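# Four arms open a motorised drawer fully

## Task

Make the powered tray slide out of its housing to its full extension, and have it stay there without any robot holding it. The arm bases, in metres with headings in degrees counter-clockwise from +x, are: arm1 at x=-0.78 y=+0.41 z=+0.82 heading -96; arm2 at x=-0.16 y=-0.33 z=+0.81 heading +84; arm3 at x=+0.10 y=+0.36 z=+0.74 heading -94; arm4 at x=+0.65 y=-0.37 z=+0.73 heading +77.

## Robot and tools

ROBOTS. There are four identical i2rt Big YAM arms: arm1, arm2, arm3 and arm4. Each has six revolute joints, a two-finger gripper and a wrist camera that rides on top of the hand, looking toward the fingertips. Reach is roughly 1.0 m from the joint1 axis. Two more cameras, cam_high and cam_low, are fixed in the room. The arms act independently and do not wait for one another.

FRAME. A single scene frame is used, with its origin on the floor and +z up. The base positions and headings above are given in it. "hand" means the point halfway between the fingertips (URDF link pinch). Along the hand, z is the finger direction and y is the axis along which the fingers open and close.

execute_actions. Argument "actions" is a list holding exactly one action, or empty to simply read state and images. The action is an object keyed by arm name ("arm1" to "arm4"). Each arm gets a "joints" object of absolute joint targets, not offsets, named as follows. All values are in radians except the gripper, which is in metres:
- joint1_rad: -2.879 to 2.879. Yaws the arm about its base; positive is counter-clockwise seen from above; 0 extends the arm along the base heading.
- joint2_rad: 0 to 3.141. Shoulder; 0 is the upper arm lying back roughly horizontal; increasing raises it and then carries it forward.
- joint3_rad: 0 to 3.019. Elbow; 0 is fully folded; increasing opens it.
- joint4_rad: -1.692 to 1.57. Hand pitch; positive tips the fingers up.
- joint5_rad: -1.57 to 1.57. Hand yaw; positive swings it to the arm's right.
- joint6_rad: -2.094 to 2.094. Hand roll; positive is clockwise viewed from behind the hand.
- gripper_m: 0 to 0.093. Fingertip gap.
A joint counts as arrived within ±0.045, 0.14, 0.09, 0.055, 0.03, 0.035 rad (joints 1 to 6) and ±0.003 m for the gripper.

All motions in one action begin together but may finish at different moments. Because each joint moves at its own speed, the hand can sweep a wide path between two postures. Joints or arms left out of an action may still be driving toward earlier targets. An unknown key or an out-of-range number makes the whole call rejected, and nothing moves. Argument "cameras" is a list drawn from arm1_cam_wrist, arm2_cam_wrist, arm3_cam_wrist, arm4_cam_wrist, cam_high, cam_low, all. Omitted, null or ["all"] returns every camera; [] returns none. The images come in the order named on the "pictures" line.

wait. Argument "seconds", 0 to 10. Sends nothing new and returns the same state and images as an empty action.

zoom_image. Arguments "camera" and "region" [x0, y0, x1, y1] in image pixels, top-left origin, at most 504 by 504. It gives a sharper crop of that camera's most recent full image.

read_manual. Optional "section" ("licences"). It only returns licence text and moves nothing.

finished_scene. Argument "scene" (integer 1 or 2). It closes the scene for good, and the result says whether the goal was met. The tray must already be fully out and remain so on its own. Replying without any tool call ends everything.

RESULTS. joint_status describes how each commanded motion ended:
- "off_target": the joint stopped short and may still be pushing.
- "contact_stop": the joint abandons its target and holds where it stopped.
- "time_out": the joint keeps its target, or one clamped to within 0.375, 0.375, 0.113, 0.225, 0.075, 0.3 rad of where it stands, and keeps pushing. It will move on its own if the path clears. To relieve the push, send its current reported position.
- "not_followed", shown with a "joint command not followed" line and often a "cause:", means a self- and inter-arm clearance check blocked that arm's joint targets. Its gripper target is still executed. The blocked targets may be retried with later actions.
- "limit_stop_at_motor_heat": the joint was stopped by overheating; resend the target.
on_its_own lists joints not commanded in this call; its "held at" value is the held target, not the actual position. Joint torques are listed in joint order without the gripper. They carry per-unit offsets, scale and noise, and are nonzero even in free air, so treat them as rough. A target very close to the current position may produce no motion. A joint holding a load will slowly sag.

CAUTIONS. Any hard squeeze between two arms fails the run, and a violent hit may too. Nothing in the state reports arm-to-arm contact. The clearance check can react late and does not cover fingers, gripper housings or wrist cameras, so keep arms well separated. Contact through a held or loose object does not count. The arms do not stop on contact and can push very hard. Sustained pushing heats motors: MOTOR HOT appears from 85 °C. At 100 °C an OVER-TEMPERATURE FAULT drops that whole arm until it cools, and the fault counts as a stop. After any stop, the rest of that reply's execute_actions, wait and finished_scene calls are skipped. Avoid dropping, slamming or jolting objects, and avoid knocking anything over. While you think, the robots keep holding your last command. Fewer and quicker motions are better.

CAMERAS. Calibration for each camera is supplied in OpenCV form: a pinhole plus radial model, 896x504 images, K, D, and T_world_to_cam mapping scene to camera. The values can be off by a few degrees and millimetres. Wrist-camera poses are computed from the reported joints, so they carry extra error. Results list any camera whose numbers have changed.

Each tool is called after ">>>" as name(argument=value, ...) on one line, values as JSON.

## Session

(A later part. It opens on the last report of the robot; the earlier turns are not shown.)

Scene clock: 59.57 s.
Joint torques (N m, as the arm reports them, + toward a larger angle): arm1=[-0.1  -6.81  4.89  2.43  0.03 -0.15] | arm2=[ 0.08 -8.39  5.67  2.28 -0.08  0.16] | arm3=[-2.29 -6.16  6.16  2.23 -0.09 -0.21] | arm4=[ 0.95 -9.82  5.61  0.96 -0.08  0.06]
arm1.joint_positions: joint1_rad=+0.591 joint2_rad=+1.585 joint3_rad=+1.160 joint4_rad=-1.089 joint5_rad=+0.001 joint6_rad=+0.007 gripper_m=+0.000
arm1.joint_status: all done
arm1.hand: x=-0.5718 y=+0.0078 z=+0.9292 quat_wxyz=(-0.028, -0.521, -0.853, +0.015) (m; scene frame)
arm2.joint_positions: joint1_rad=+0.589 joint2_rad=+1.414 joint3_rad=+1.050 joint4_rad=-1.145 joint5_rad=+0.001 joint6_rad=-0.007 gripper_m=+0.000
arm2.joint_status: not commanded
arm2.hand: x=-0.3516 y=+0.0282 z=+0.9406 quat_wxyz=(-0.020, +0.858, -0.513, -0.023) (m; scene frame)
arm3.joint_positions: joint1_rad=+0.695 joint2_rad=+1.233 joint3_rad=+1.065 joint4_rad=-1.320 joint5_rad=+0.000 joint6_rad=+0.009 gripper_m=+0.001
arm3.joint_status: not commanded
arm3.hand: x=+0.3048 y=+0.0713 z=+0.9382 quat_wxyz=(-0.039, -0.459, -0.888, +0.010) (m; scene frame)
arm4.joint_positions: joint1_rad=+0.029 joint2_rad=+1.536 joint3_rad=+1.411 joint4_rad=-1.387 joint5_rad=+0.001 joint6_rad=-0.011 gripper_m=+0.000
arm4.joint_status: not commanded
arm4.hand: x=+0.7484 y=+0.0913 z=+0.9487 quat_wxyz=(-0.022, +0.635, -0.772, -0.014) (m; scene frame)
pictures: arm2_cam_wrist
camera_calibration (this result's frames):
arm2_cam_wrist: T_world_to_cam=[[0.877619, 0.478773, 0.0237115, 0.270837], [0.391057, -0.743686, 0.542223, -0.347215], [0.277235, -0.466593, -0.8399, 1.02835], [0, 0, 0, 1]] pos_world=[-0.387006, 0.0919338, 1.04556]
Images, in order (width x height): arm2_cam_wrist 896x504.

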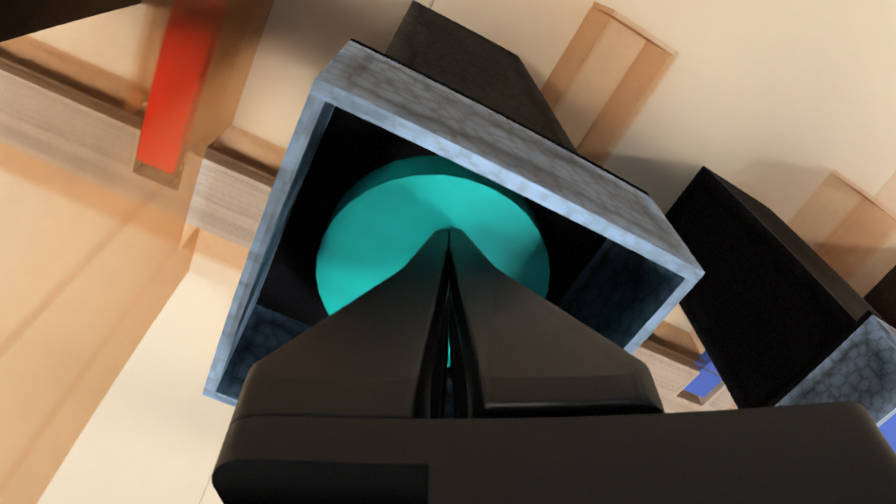

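>>> wait(seconds=2)

>>> zoom_image(camera="arm2_cam_wrist", region=[100, 100, 220, 200])

Scene clock: 61.73 s.
Joint torques (N m, as the arm reports them, + toward a larger angle): arm1=[-0.04 -6.89  4.87  2.4   0.03 -0.13] | arm2=[-0.21 -8.39  5.75  2.3  -0.07  0.18] | arm3=[-2.15 -6.05  6.17  2.2  -0.08 -0.2 ] | arm4=[ 0.98 -9.85  5.61  0.95 -0.08  0.06]
arm1.joint_positions: joint1_rad=+0.591 joint2_rad=+1.585 joint3_rad=+1.160 joint4_rad=-1.089 joint5_rad=+0.001 joint6_rad=+0.007 gripper_m=+0.000
arm1.joint_status: all done
arm1.hand: x=-0.5718 y=+0.0078 z=+0.9292 quat_wxyz=(-0.028, -0.521, -0.853, +0.015) (m; scene frame)
arm2.joint_positions: joint1_rad=+0.589 joint2_rad=+1.414 joint3_rad=+1.050 joint4_rad=-1.145 joint5_rad=+0.001 joint6_rad=-0.007 gripper_m=+0.000
arm2.joint_status: not commanded
arm2.hand: x=-0.3516 y=+0.0282 z=+0.9406 quat_wxyz=(-0.020, +0.858, -0.513, -0.023) (m; scene frame)
arm3.joint_positions: joint1_rad=+0.695 joint2_rad=+1.233 joint3_rad=+1.065 joint4_rad=-1.320 joint5_rad=+0.000 joint6_rad=+0.009 gripper_m=+0.001
arm3.joint_status: not commanded
arm3.hand: x=+0.3048 y=+0.0713 z=+0.9382 quat_wxyz=(-0.039, -0.459, -0.888, +0.010) (m; scene frame)
arm4.joint_positions: joint1_rad=+0.029 joint2_rad=+1.536 joint3_rad=+1.411 joint4_rad=-1.387 joint5_rad=+0.001 joint6_rad=-0.011 gripper_m=+0.000
arm4.joint_status: not commanded
arm4.hand: x=+0.7484 y=+0.0913 z=+0.9487 quat_wxyz=(-0.022, +0.635, -0.772, -0.014) (m; scene frame)
wait: 2.00 s; at rest by 0.10 s
pictures: arm1_cam_wrist, arm2_cam_wrist, arm3_cam_wrist, arm4_cam_wrist, cam_high, cam_low
camera_calibration (this result's frames):
arm1_cam_wrist: T_world_to_cam=[[-0.889371, -0.456956, -0.0144798, -0.492712], [-0.391818, 0.745509, 0.539161, -0.726676], [-0.235578, 0.485188, -0.842078, 0.764886], [0, 0, 0, 1]] pos_world=[-0.542739, -0.0545183, 1.02876]
arm2_cam_wrist: T_world_to_cam=[[0.877619, 0.478773, 0.0237115, 0.270837], [0.391057, -0.743686, 0.542223, -0.347215], [0.277235, -0.466593, -0.8399, 1.02835], [0, 0, 0, 1]] pos_world=[-0.387006, 0.0919338, 1.04556]
arm3_cam_wrist: T_world_to_cam=[[-0.816153, -0.577462, -0.0207724, 0.306176], [-0.500255, 0.688128, 0.525571, -0.388667], [-0.289203, 0.439338, -0.850496, 0.982557], [0, 0, 0, 1]] pos_world=[0.339613, 0.0125831, 1.04629]
arm4_cam_wrist: T_world_to_cam=[[0.981534, -0.190538, 0.016942, -0.735144], [-0.168352, -0.818391, 0.549448, -0.314714], [-0.0908257, -0.542154, -0.835356, 1.0345], [0, 0, 0, 1]] pos_world=[0.762545, 0.163229, 1.04955]
Images, in order (width x height): arm1_cam_wrist 896x504, arm2_cam_wrist 896x504, arm3_cam_wrist 896x504, arm4_cam_wrist 896x504, cam_high 896x504, cam_low 896x504.

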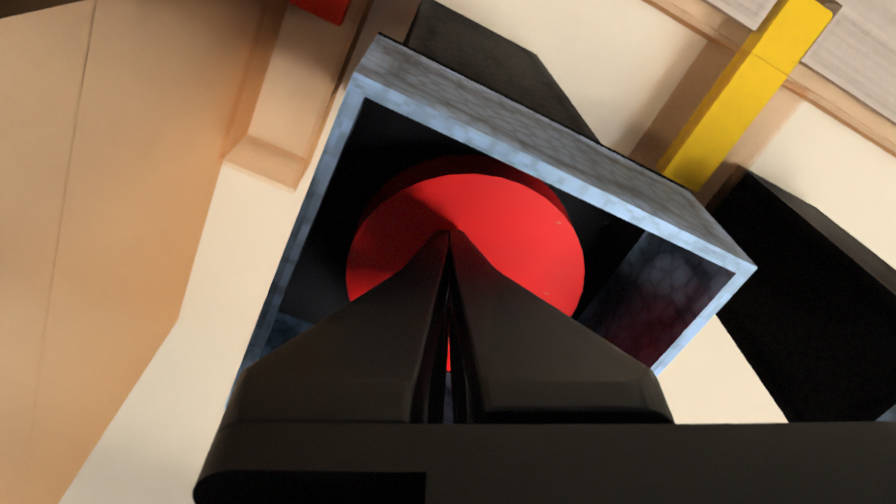

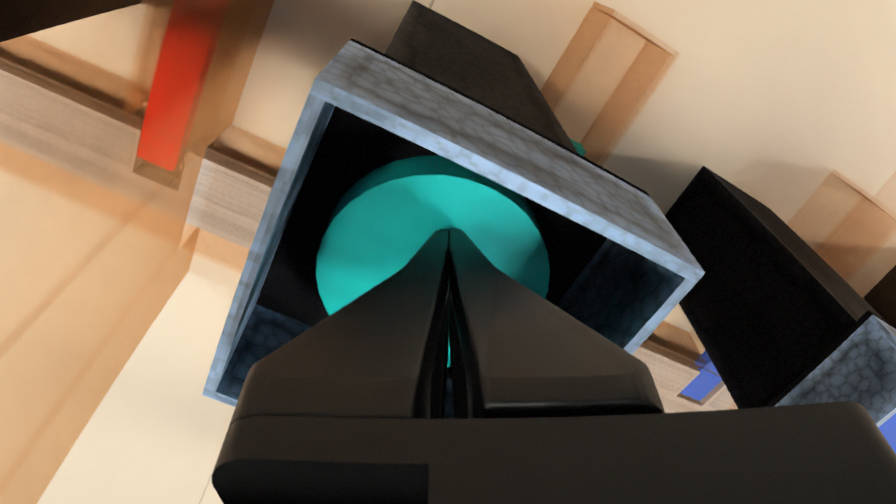

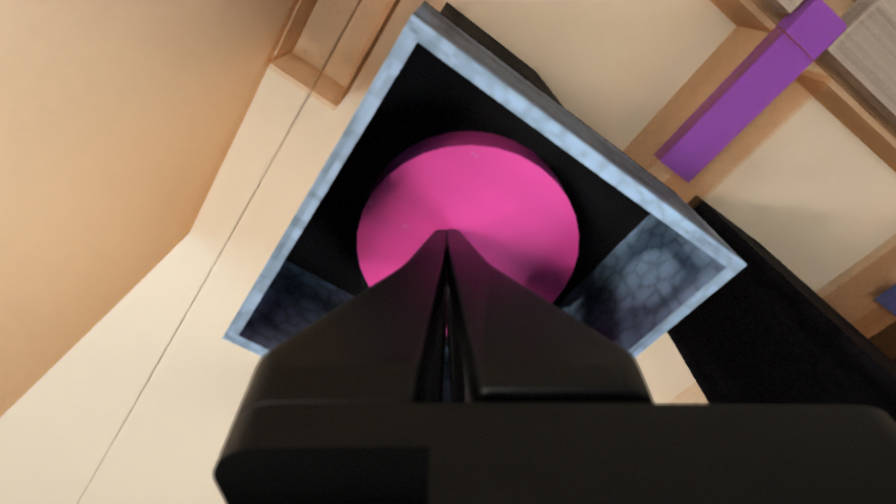

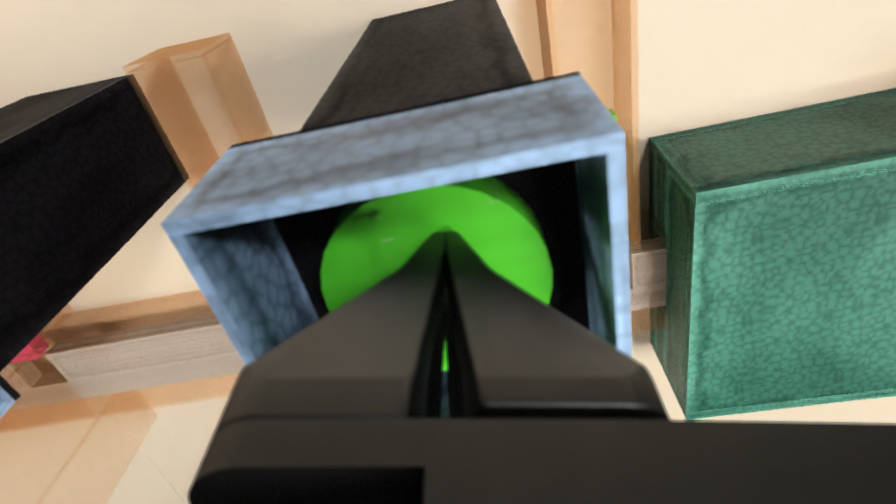

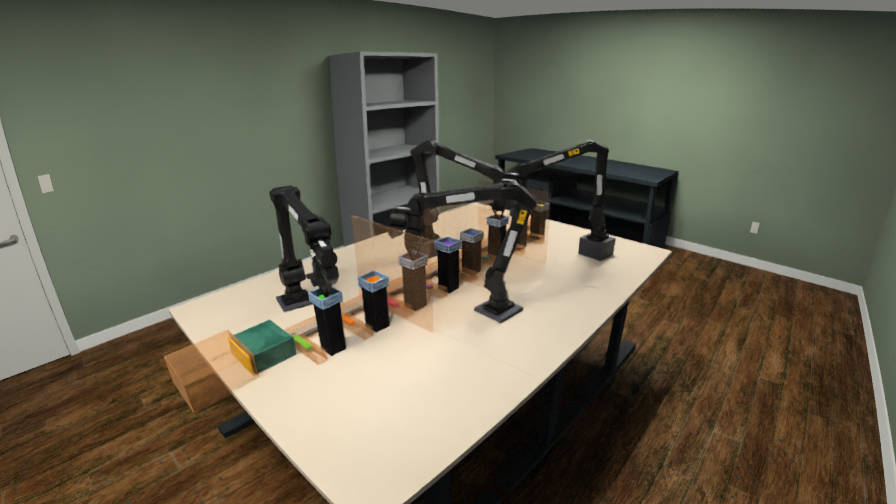

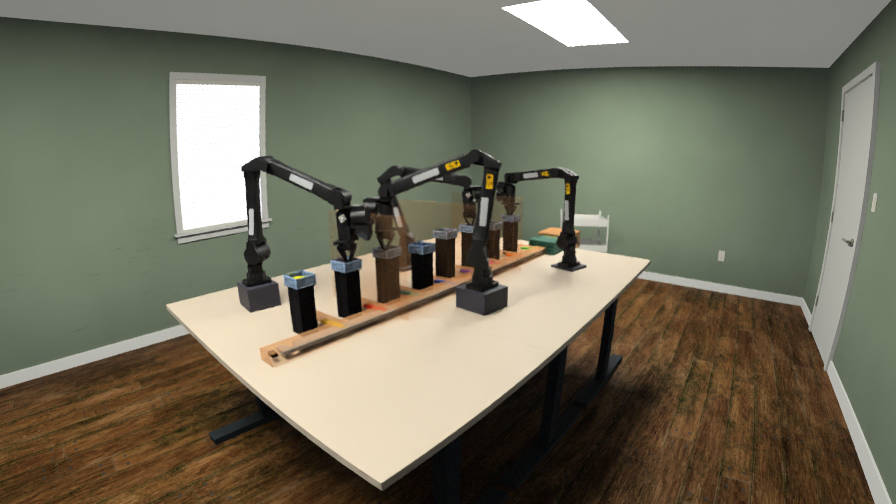

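Region (100, 100, 220, 200) of arm2_cam_wrist's 896x504 image, scaled by 4.200, with more detail than that image has.

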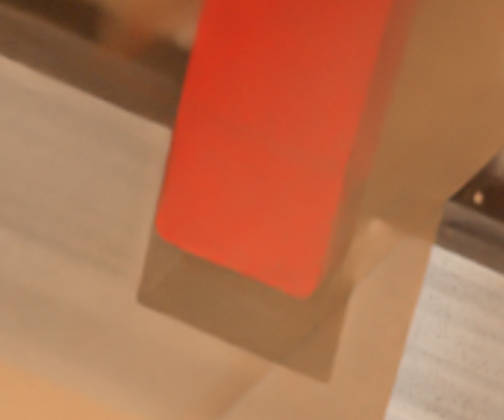

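>>> zoom_image(camera="arm4_cam_wrist", region=[0, 310, 120, 410])

Region (0, 310, 120, 410) of arm4_cam_wrist's 896x504 image, scaled by 4.200, with more detail than that image has.

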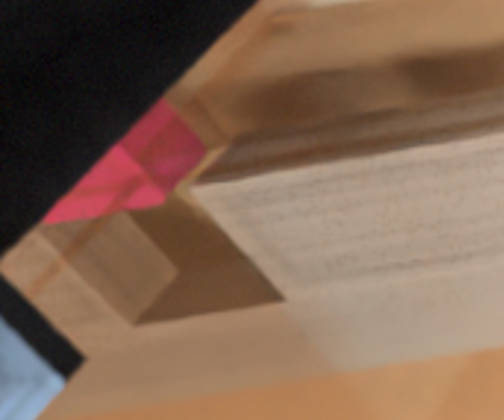

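>>> execute_actions(actions=[{"arm1": {"joints": {"joint2_rad": 1.668, "joint3_rad": 1.101, "joint4_rad": -1.004}}}], cameras=["arm2_cam_wrist"])

>>> zoom_image(camera="arm2_cam_wrist", region=[100, 100, 220, 200])

Scene clock: 63.47 s.
Joint torques (N m, as the arm reports them, + toward a larger angle): arm1=[-0.09 -4.74  4.1   2.75  0.03 -0.13] | arm2=[ 0.2  -8.51  5.73  2.22 -0.12  0.18] | arm3=[-2.2  -6.18  6.15  2.23 -0.09 -0.2 ] | arm4=[ 0.97 -9.83  5.61  0.96 -0.08  0.07]
arm1.joint_positions: joint1_rad=+0.591 joint2_rad=+1.580 joint3_rad=+1.149 joint4_rad=-1.041 joint5_rad=+0.001 joint6_rad=+0.007 gripper_m=+0.000
arm1.joint_status: all done
arm1.hand: x=-0.5685 y=+0.0014 z=+0.9283 quat_wxyz=(-0.046, -0.521, -0.852, +0.026) (m; scene frame)
arm2.joint_positions: joint1_rad=+0.589 joint2_rad=+1.414 joint3_rad=+1.050 joint4_rad=-1.145 joint5_rad=+0.001 joint6_rad=-0.007 gripper_m=+0.000
arm2.joint_status: not commanded
arm2.hand: x=-0.3516 y=+0.0282 z=+0.9406 quat_wxyz=(-0.020, +0.858, -0.513, -0.023) (m; scene frame)
arm3.joint_positions: joint1_rad=+0.695 joint2_rad=+1.233 joint3_rad=+1.065 joint4_rad=-1.320 joint5_rad=+0.000 joint6_rad=+0.009 gripper_m=+0.001
arm3.joint_status: not commanded
arm3.hand: x=+0.3048 y=+0.0713 z=+0.9382 quat_wxyz=(-0.039, -0.459, -0.888, +0.010) (m; scene frame)
arm4.joint_positions: joint1_rad=+0.029 joint2_rad=+1.536 joint3_rad=+1.411 joint4_rad=-1.387 joint5_rad=+0.001 joint6_rad=-0.011 gripper_m=+0.000
arm4.joint_status: not commanded
arm4.hand: x=+0.7484 y=+0.0913 z=+0.9487 quat_wxyz=(-0.022, +0.635, -0.772, -0.014) (m; scene frame)
pictures: arm2_cam_wrist
camera_calibration (this result's frames):
arm2_cam_wrist: T_world_to_cam=[[0.877619, 0.478773, 0.0237115, 0.270837], [0.391057, -0.743686, 0.542223, -0.347215], [0.277235, -0.466593, -0.8399, 1.02835], [0, 0, 0, 1]] pos_world=[-0.387006, 0.0919338, 1.04556]
Images, in order (width x height): arm2_cam_wrist 896x504.

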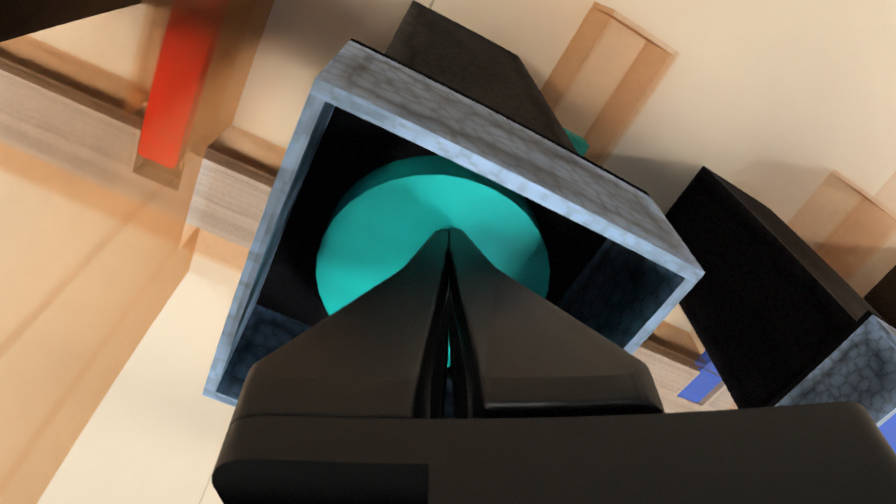

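Region (100, 100, 220, 200) of arm2_cam_wrist's 896x504 image, scaled by 4.200, with more detail than that image has.

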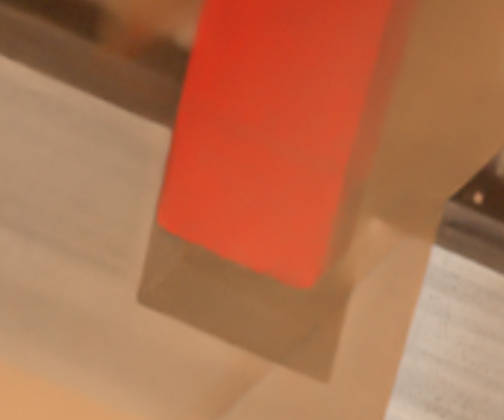

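>>> wait(seconds=2)

>>> zoom_image(camera="arm2_cam_wrist", region=[100, 100, 220, 200])

Scene clock: 65.60 s.
Joint torques (N m, as the arm reports them, + toward a larger angle): arm1=[-0.24 -4.56  4.07  2.68  0.03 -0.15] | arm2=[ 0.33 -8.28  5.72  2.16 -0.07  0.17] | arm3=[-2.22 -6.05  6.2   2.21 -0.08 -0.2 ] | arm4=[ 0.96 -9.84  5.61  0.95 -0.08  0.07]
arm1.joint_positions: joint1_rad=+0.591 joint2_rad=+1.580 joint3_rad=+1.149 joint4_rad=-1.041 joint5_rad=+0.001 joint6_rad=+0.007 gripper_m=+0.000
arm1.joint_status: all done
arm1.hand: x=-0.5685 y=+0.0014 z=+0.9283 quat_wxyz=(-0.046, -0.521, -0.852, +0.026) (m; scene frame)
arm2.joint_positions: joint1_rad=+0.589 joint2_rad=+1.414 joint3_rad=+1.050 joint4_rad=-1.145 joint5_rad=+0.001 joint6_rad=-0.007 gripper_m=+0.000
arm2.joint_status: not commanded
arm2.hand: x=-0.3516 y=+0.0282 z=+0.9406 quat_wxyz=(-0.020, +0.858, -0.513, -0.023) (m; scene frame)
arm3.joint_positions: joint1_rad=+0.695 joint2_rad=+1.233 joint3_rad=+1.065 joint4_rad=-1.320 joint5_rad=+0.000 joint6_rad=+0.009 gripper_m=+0.001
arm3.joint_status: not commanded
arm3.hand: x=+0.3048 y=+0.0713 z=+0.9382 quat_wxyz=(-0.039, -0.459, -0.888, +0.010) (m; scene frame)
arm4.joint_positions: joint1_rad=+0.029 joint2_rad=+1.536 joint3_rad=+1.411 joint4_rad=-1.387 joint5_rad=+0.001 joint6_rad=-0.011 gripper_m=+0.000
arm4.joint_status: not commanded
arm4.hand: x=+0.7484 y=+0.0913 z=+0.9487 quat_wxyz=(-0.022, +0.635, -0.772, -0.014) (m; scene frame)
wait: 2.00 s; at rest by 0.13 s
pictures: arm1_cam_wrist, arm2_cam_wrist, arm3_cam_wrist, arm4_cam_wrist, cam_high, cam_low
camera_calibration (this result's frames):
arm1_cam_wrist: T_world_to_cam=[[-0.889171, -0.457339, -0.0147216, -0.492339], [-0.401795, 0.764979, 0.503357, -0.692635], [-0.218943, 0.453485, -0.863953, 0.797824], [0, 0, 0, 1]] pos_world=[-0.541393, -0.0571164, 1.03068]
arm2_cam_wrist: T_world_to_cam=[[0.877619, 0.478773, 0.0237115, 0.270837], [0.391057, -0.743686, 0.542223, -0.347215], [0.277235, -0.466593, -0.8399, 1.02835], [0, 0, 0, 1]] pos_world=[-0.387006, 0.0919338, 1.04556]
arm3_cam_wrist: T_world_to_cam=[[-0.816153, -0.577462, -0.0207724, 0.306176], [-0.500255, 0.688128, 0.525571, -0.388667], [-0.289203, 0.439338, -0.850496, 0.982557], [0, 0, 0, 1]] pos_world=[0.339613, 0.0125831, 1.04629]
arm4_cam_wrist: T_world_to_cam=[[0.981534, -0.190538, 0.016942, -0.735144], [-0.168352, -0.818391, 0.549448, -0.314714], [-0.0908257, -0.542154, -0.835356, 1.0345], [0, 0, 0, 1]] pos_world=[0.762545, 0.163229, 1.04955]
Images, in order (width x height): arm1_cam_wrist 896x504, arm2_cam_wrist 896x504, arm3_cam_wrist 896x504, arm4_cam_wrist 896x504, cam_high 896x504, cam_low 896x504.

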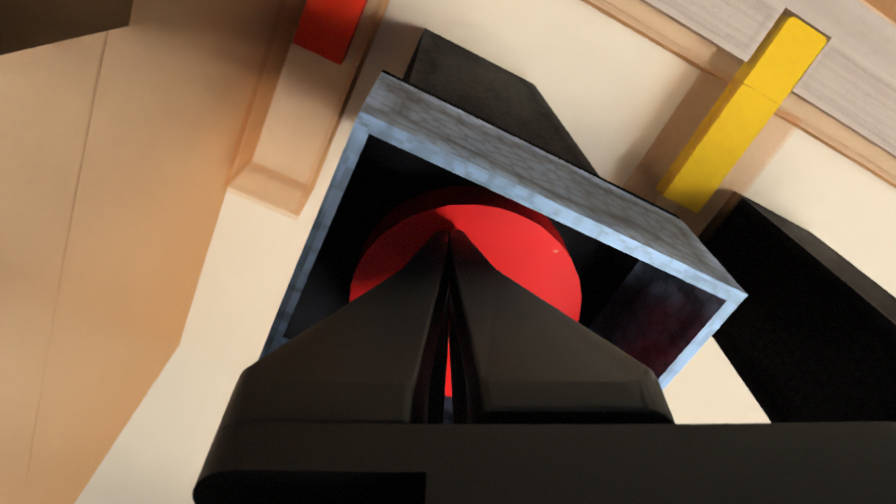

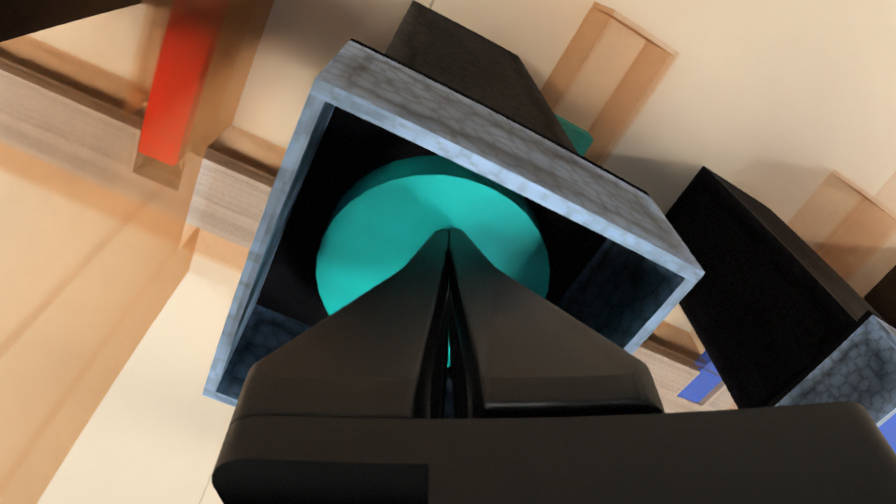

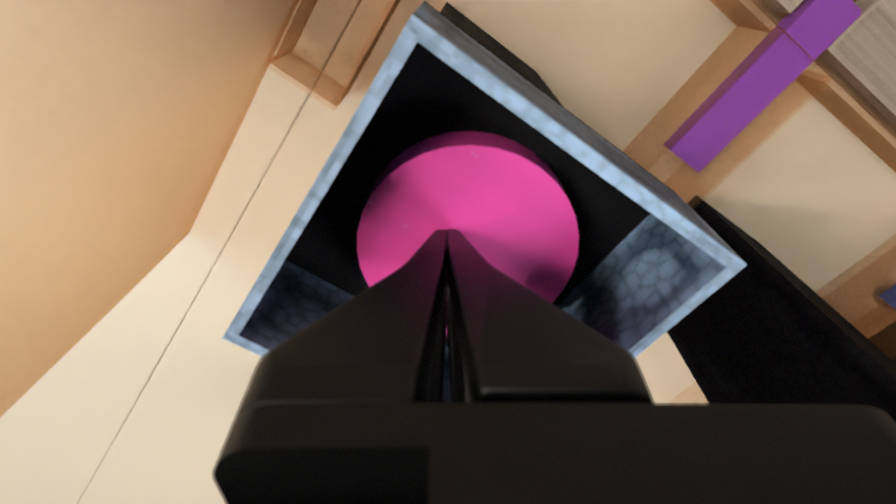

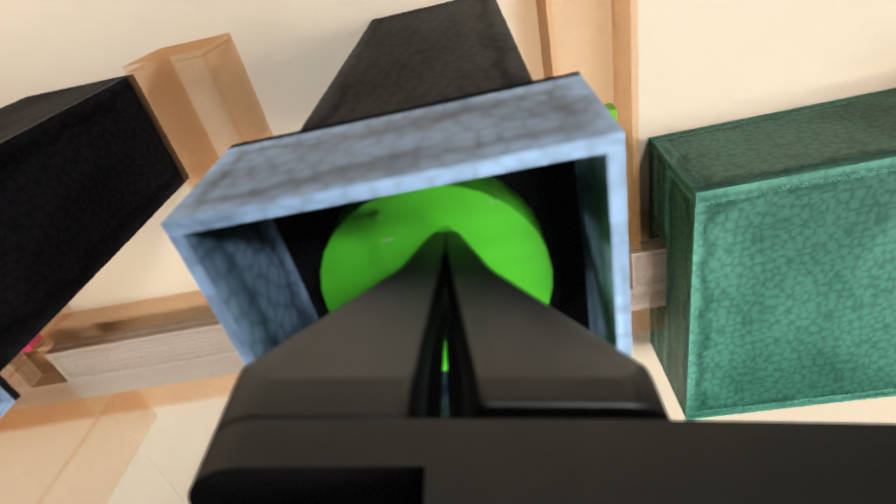

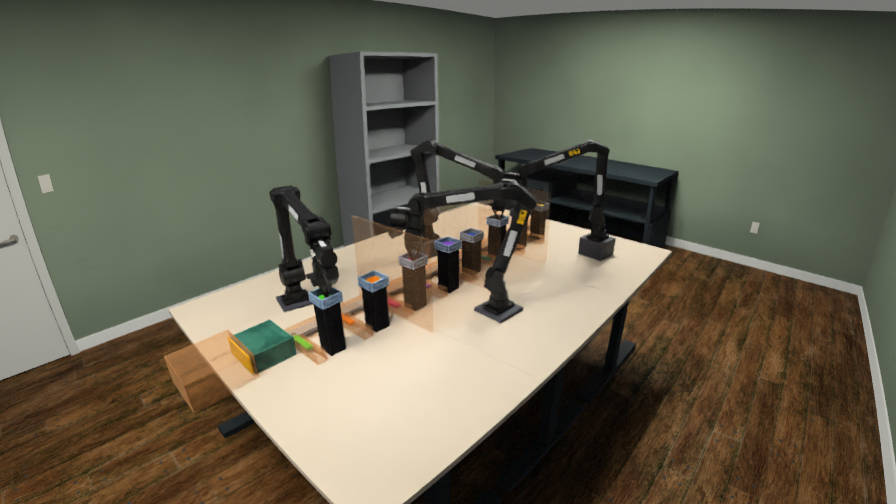

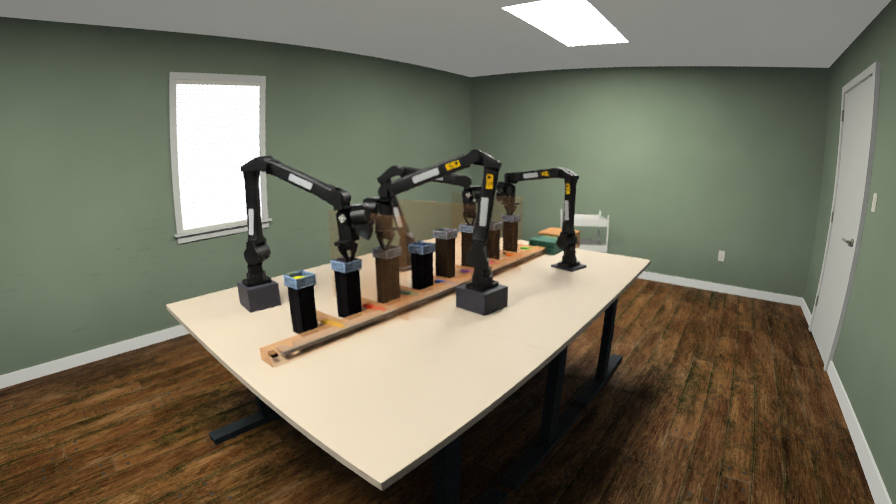

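Region (100, 100, 220, 200) of arm2_cam_wrist's 896x504 image, scaled by 4.200, with more detail than that image has.

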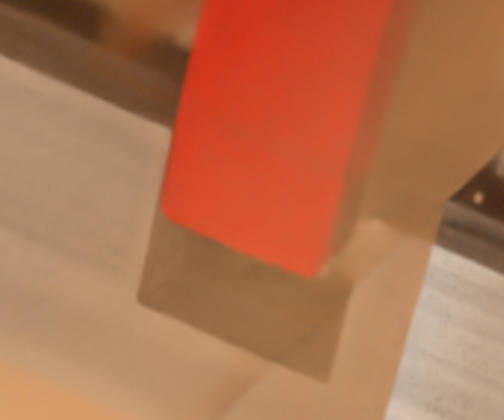

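>>> wait(seconds=8)

Scene clock: 75.07 s.
Joint torques (N m, as the arm reports them, + toward a larger angle): arm1=[-0.11 -4.49  4.08  2.68  0.01 -0.15] | arm2=[ 0.22 -8.1   5.73  2.28 -0.1   0.18] | arm3=[-2.29 -6.11  6.14  2.24 -0.08 -0.2 ] | arm4=[ 1.   -9.82  5.61  0.95 -0.08  0.06]
arm1.joint_positions: joint1_rad=+0.591 joint2_rad=+1.580 joint3_rad=+1.149 joint4_rad=-1.041 joint5_rad=+0.001 joint6_rad=+0.007 gripper_m=+0.000
arm1.joint_status: all done
arm1.hand: x=-0.5685 y=+0.0014 z=+0.9283 quat_wxyz=(-0.046, -0.521, -0.852, +0.026) (m; scene frame)
arm2.joint_positions: joint1_rad=+0.589 joint2_rad=+1.414 joint3_rad=+1.050 joint4_rad=-1.145 joint5_rad=+0.001 joint6_rad=-0.007 gripper_m=+0.000
arm2.joint_status: not commanded
arm2.hand: x=-0.3516 y=+0.0282 z=+0.9406 quat_wxyz=(-0.020, +0.858, -0.513, -0.023) (m; scene frame)
arm3.joint_positions: joint1_rad=+0.695 joint2_rad=+1.233 joint3_rad=+1.065 joint4_rad=-1.320 joint5_rad=+0.000 joint6_rad=+0.009 gripper_m=+0.001
arm3.joint_status: not commanded
arm3.hand: x=+0.3048 y=+0.0713 z=+0.9382 quat_wxyz=(-0.039, -0.459, -0.888, +0.010) (m; scene frame)
arm4.joint_positions: joint1_rad=+0.029 joint2_rad=+1.536 joint3_rad=+1.411 joint4_rad=-1.387 joint5_rad=+0.001 joint6_rad=-0.011 gripper_m=+0.000
arm4.joint_status: not commanded
arm4.hand: x=+0.7484 y=+0.0913 z=+0.9487 quat_wxyz=(-0.022, +0.635, -0.772, -0.014) (m; scene frame)
wait: 8.00 s; at rest from the start
pictures: arm1_cam_wrist, arm2_cam_wrist, arm3_cam_wrist, arm4_cam_wrist, cam_high, cam_low
camera_calibration (this result's frames):
arm1_cam_wrist: T_world_to_cam=[[-0.889171, -0.457339, -0.0147216, -0.492339], [-0.401795, 0.764979, 0.503357, -0.692635], [-0.218943, 0.453485, -0.863953, 0.797824], [0, 0, 0, 1]] pos_world=[-0.541393, -0.0571164, 1.03068]
arm2_cam_wrist: T_world_to_cam=[[0.877619, 0.478773, 0.0237115, 0.270837], [0.391057, -0.743686, 0.542223, -0.347215], [0.277235, -0.466593, -0.8399, 1.02835], [0, 0, 0, 1]] pos_world=[-0.387006, 0.0919338, 1.04556]
arm3_cam_wrist: T_world_to_cam=[[-0.816153, -0.577462, -0.0207724, 0.306176], [-0.500255, 0.688128, 0.525571, -0.388667], [-0.289203, 0.439338, -0.850496, 0.982557], [0, 0, 0, 1]] pos_world=[0.339613, 0.0125831, 1.04629]
arm4_cam_wrist: T_world_to_cam=[[0.981534, -0.190538, 0.016942, -0.735144], [-0.168352, -0.818391, 0.549448, -0.314714], [-0.0908257, -0.542154, -0.835356, 1.0345], [0, 0, 0, 1]] pos_world=[0.762545, 0.163229, 1.04955]
Images, in order (width x height): arm1_cam_wrist 896x504, arm2_cam_wrist 896x504, arm3_cam_wrist 896x504, arm4_cam_wrist 896x504, cam_high 896x504, cam_low 896x504.

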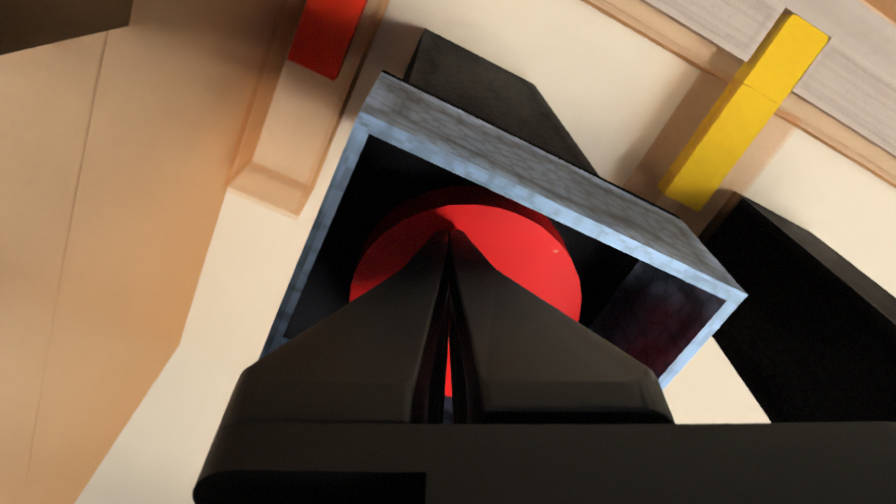

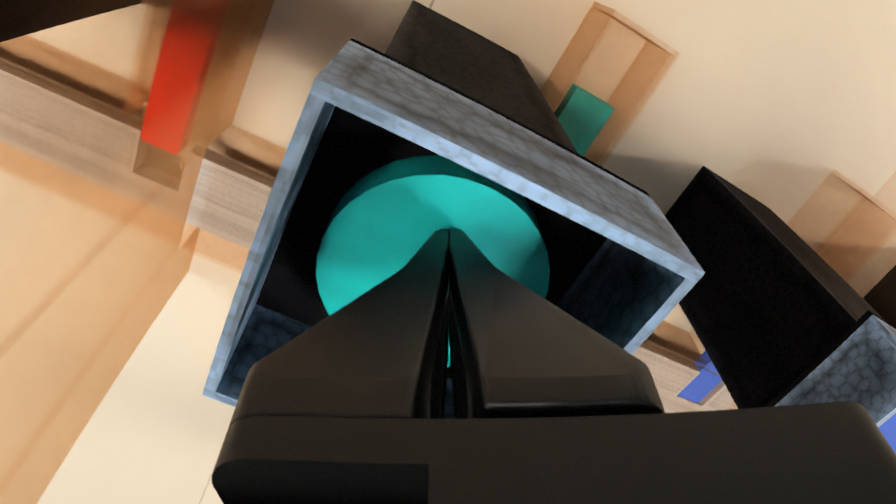

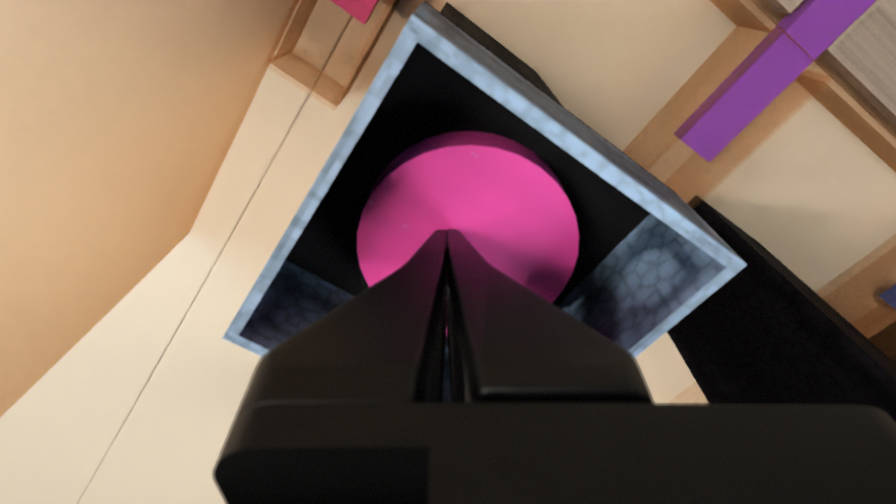

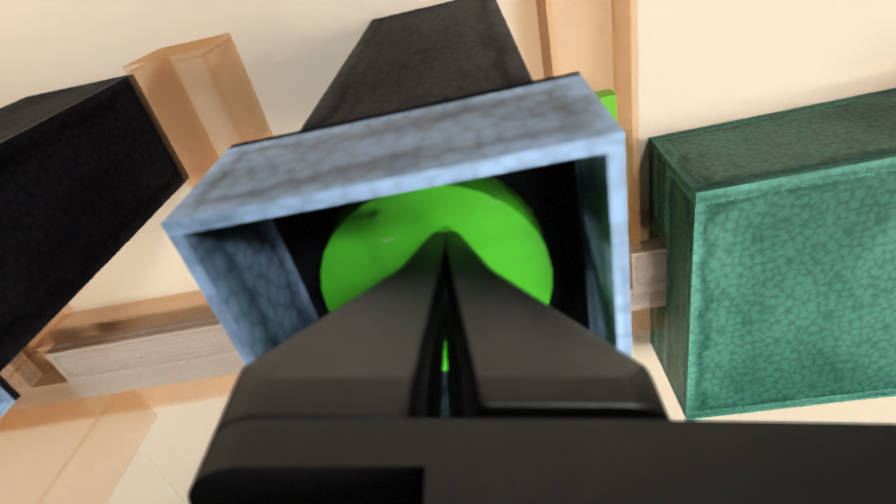

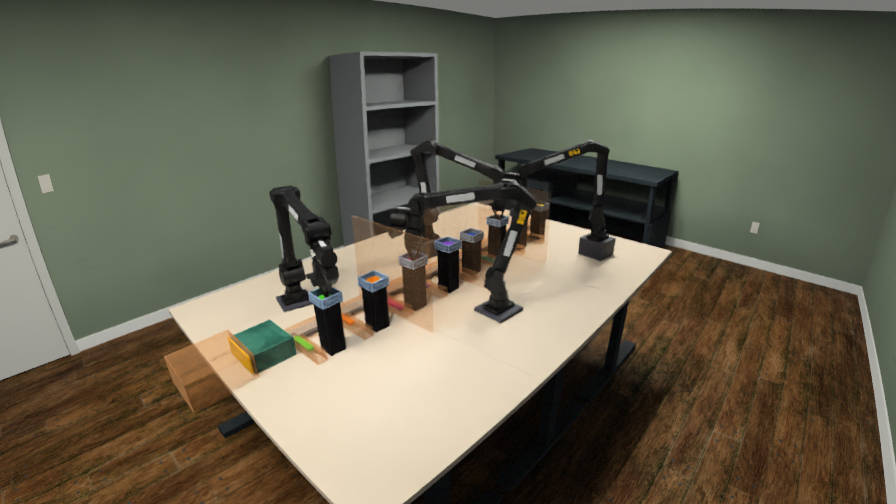

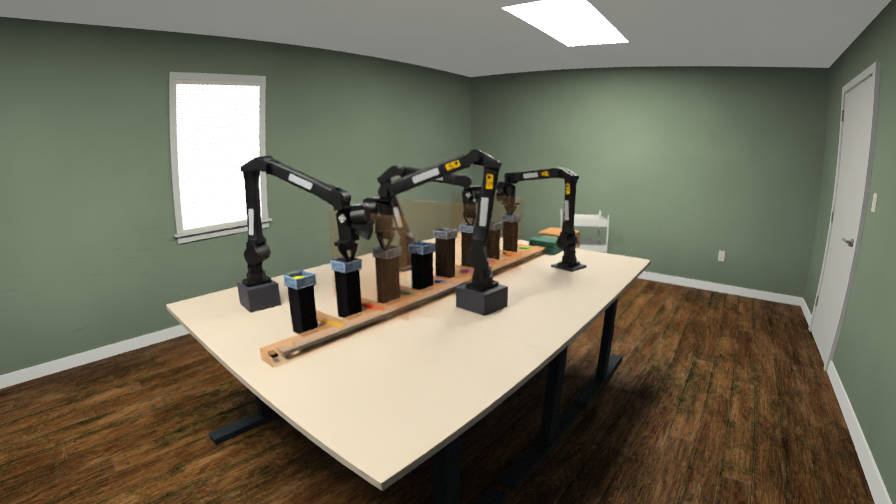

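>>> zoom_image(camera="arm2_cam_wrist", region=[530, 0, 690, 160])

Region (530, 0, 690, 160) of arm2_cam_wrist's 896x504 image, scaled by 3.150, with more detail than that image has.

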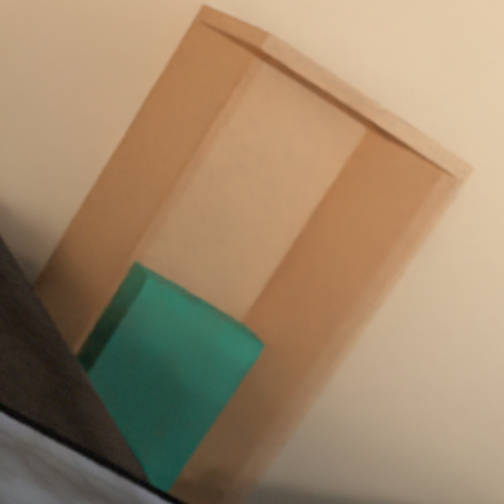

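>>> execute_actions(actions=[], cameras=["arm1_cam_wrist", "arm2_cam_wrist", "arm3_cam_wrist", "arm4_cam_wrist"])

Scene clock: 78.70 s.
Joint torques (N m, as the arm reports them, + toward a larger angle): arm1=[ 0.11 -4.55  4.13  2.72  0.04 -0.15] | arm2=[-0.09 -7.99  5.72  2.2  -0.09  0.2 ] | arm3=[-2.3  -6.21  6.18  2.22 -0.09 -0.2 ] | arm4=[ 1.03 -9.82  5.61  0.96 -0.08  0.06]
arm1.joint_positions: joint1_rad=+0.591 joint2_rad=+1.580 joint3_rad=+1.149 joint4_rad=-1.041 joint5_rad=+0.001 joint6_rad=+0.007 gripper_m=+0.000
arm1.joint_status: all done
arm1.hand: x=-0.5685 y=+0.0014 z=+0.9283 quat_wxyz=(-0.046, -0.521, -0.852, +0.026) (m; scene frame)
arm2.joint_positions: joint1_rad=+0.589 joint2_rad=+1.414 joint3_rad=+1.050 joint4_rad=-1.145 joint5_rad=+0.001 joint6_rad=-0.007 gripper_m=+0.000
arm2.joint_status: not commanded
arm2.hand: x=-0.3516 y=+0.0282 z=+0.9406 quat_wxyz=(-0.020, +0.858, -0.513, -0.023) (m; scene frame)
arm3.joint_positions: joint1_rad=+0.695 joint2_rad=+1.233 joint3_rad=+1.065 joint4_rad=-1.320 joint5_rad=+0.000 joint6_rad=+0.009 gripper_m=+0.001
arm3.joint_status: not commanded
arm3.hand: x=+0.3048 y=+0.0713 z=+0.9382 quat_wxyz=(-0.039, -0.459, -0.888, +0.010) (m; scene frame)
arm4.joint_positions: joint1_rad=+0.029 joint2_rad=+1.536 joint3_rad=+1.411 joint4_rad=-1.387 joint5_rad=+0.001 joint6_rad=-0.011 gripper_m=+0.000
arm4.joint_status: not commanded
arm4.hand: x=+0.7484 y=+0.0913 z=+0.9487 quat_wxyz=(-0.022, +0.635, -0.772, -0.014) (m; scene frame)
pictures: arm1_cam_wrist, arm2_cam_wrist, arm3_cam_wrist, arm4_cam_wrist
camera_calibration (this result's frames):
arm1_cam_wrist: T_world_to_cam=[[-0.889171, -0.457339, -0.0147216, -0.492339], [-0.401795, 0.764979, 0.503357, -0.692635], [-0.218943, 0.453485, -0.863953, 0.797824], [0, 0, 0, 1]] pos_world=[-0.541393, -0.0571164, 1.03068]
arm2_cam_wrist: T_world_to_cam=[[0.877619, 0.478773, 0.0237115, 0.270837], [0.391057, -0.743686, 0.542223, -0.347215], [0.277235, -0.466593, -0.8399, 1.02835], [0, 0, 0, 1]] pos_world=[-0.387006, 0.0919338, 1.04556]
arm3_cam_wrist: T_world_to_cam=[[-0.816153, -0.577462, -0.0207724, 0.306176], [-0.500255, 0.688128, 0.525571, -0.388667], [-0.289203, 0.439338, -0.850496, 0.982557], [0, 0, 0, 1]] pos_world=[0.339613, 0.0125831, 1.04629]
arm4_cam_wrist: T_world_to_cam=[[0.981534, -0.190538, 0.016942, -0.735144], [-0.168352, -0.818391, 0.549448, -0.314714], [-0.0908257, -0.542154, -0.835356, 1.0345], [0, 0, 0, 1]] pos_world=[0.762545, 0.163229, 1.04955]
Images, in order (width x height): arm1_cam_wrist 896x504, arm2_cam_wrist 896x504, arm3_cam_wrist 896x504, arm4_cam_wrist 896x504.

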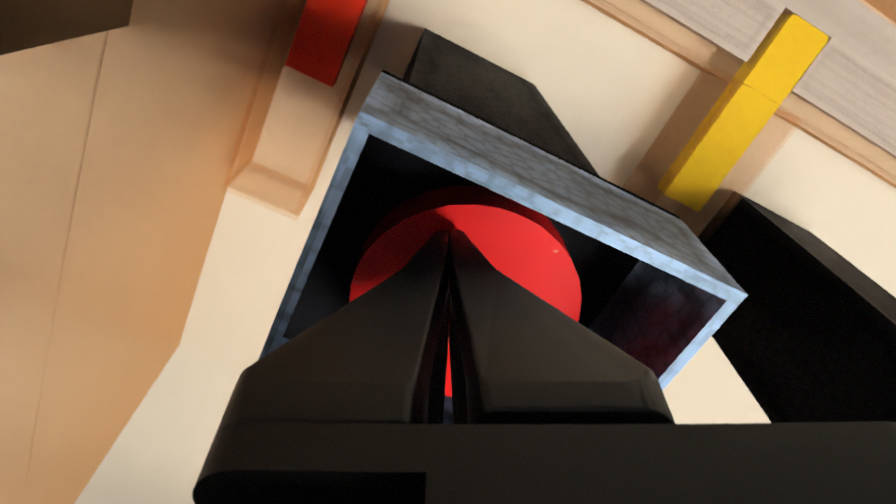

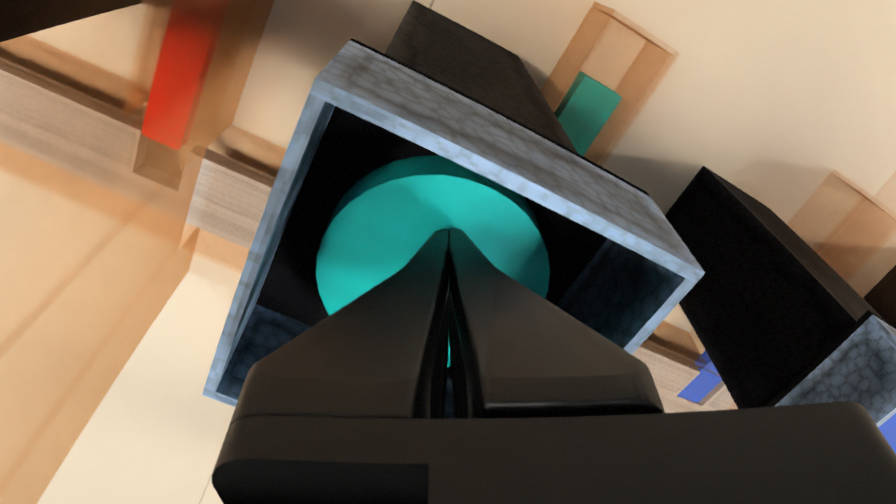

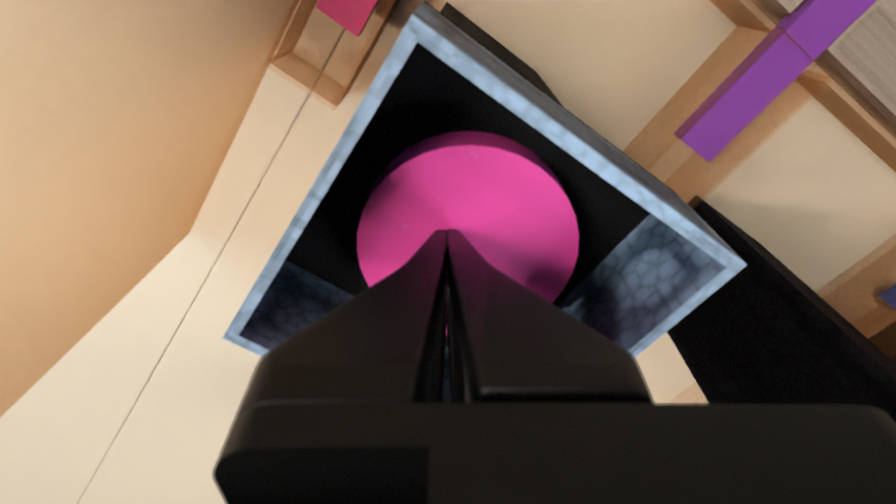

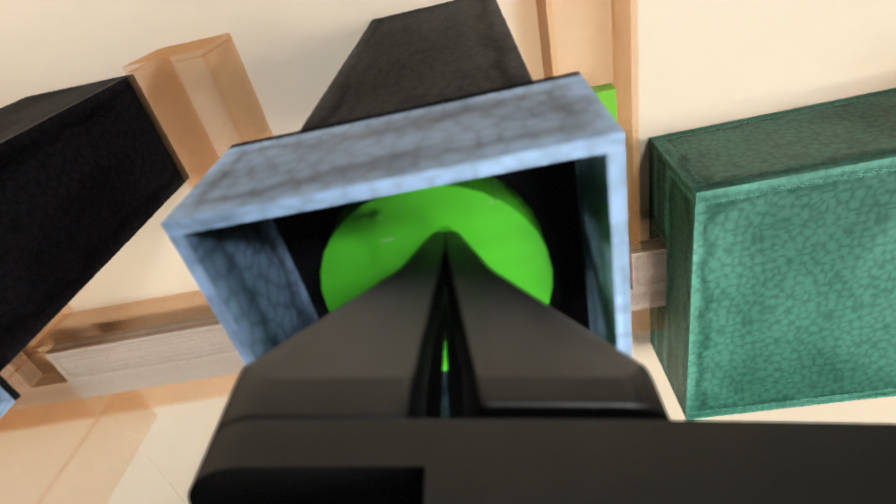

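>>> execute_actions(actions=[{"arm4": {"joints": {"joint2_rad": 1.589, "joint3_rad": 1.319, "joint4_rad": -1.300}}}], cameras=["arm4_cam_wrist"])

Scene clock: 79.53 s.
Joint torques (N m, as the arm reports them, + toward a larger angle): arm1=[ 0.01 -4.62  4.12  2.72  0.03 -0.14] | arm2=[ 0.02 -8.35  5.85  2.21 -0.1   0.19] | arm3=[-2.28 -6.14  6.16  2.23 -0.08 -0.21] | arm4=[ 0.98 -5.77  4.34  1.62 -0.08  0.06]
arm1.joint_positions: joint1_rad=+0.591 joint2_rad=+1.580 joint3_rad=+1.149 joint4_rad=-1.041 joint5_rad=+0.001 joint6_rad=+0.007 gripper_m=+0.000
arm1.joint_status: not commanded
arm1.hand: x=-0.5685 y=+0.0014 z=+0.9283 quat_wxyz=(-0.046, -0.521, -0.852, +0.026) (m; scene frame)
arm2.joint_positions: joint1_rad=+0.589 joint2_rad=+1.414 joint3_rad=+1.050 joint4_rad=-1.145 joint5_rad=+0.001 joint6_rad=-0.007 gripper_m=+0.000
arm2.joint_status: not commanded
arm2.hand: x=-0.3516 y=+0.0282 z=+0.9406 quat_wxyz=(-0.020, +0.858, -0.513, -0.023) (m; scene frame)
arm3.joint_positions: joint1_rad=+0.695 joint2_rad=+1.233 joint3_rad=+1.065 joint4_rad=-1.320 joint5_rad=+0.000 joint6_rad=+0.009 gripper_m=+0.001
arm3.joint_status: not commanded
arm3.hand: x=+0.3048 y=+0.0713 z=+0.9382 quat_wxyz=(-0.039, -0.459, -0.888, +0.010) (m; scene frame)
arm4.joint_positions: joint1_rad=+0.029 joint2_rad=+1.511 joint3_rad=+1.380 joint4_rad=-1.342 joint5_rad=+0.001 joint6_rad=-0.011 gripper_m=+0.000
arm4.joint_status: all done
arm4.hand: x=+0.7483 y=+0.0910 z=+0.9480 quat_wxyz=(-0.037, +0.635, -0.771, -0.026) (m; scene frame)
pictures: arm4_cam_wrist
camera_calibration (this result's frames):
arm4_cam_wrist: T_world_to_cam=[[0.981436, -0.190997, 0.0174331, -0.735483], [-0.172336, -0.838345, 0.517183, -0.279222], [-0.0841654, -0.510587, -0.855697, 1.04522], [0, 0, 0, 1]] pos_world=[0.761681, 0.159116, 1.05162]
Images, in order (width x height): arm4_cam_wrist 896x504.

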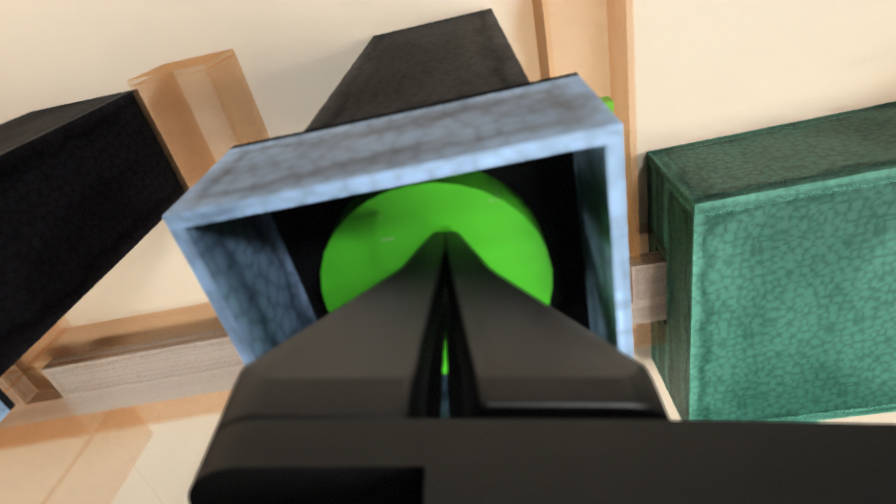

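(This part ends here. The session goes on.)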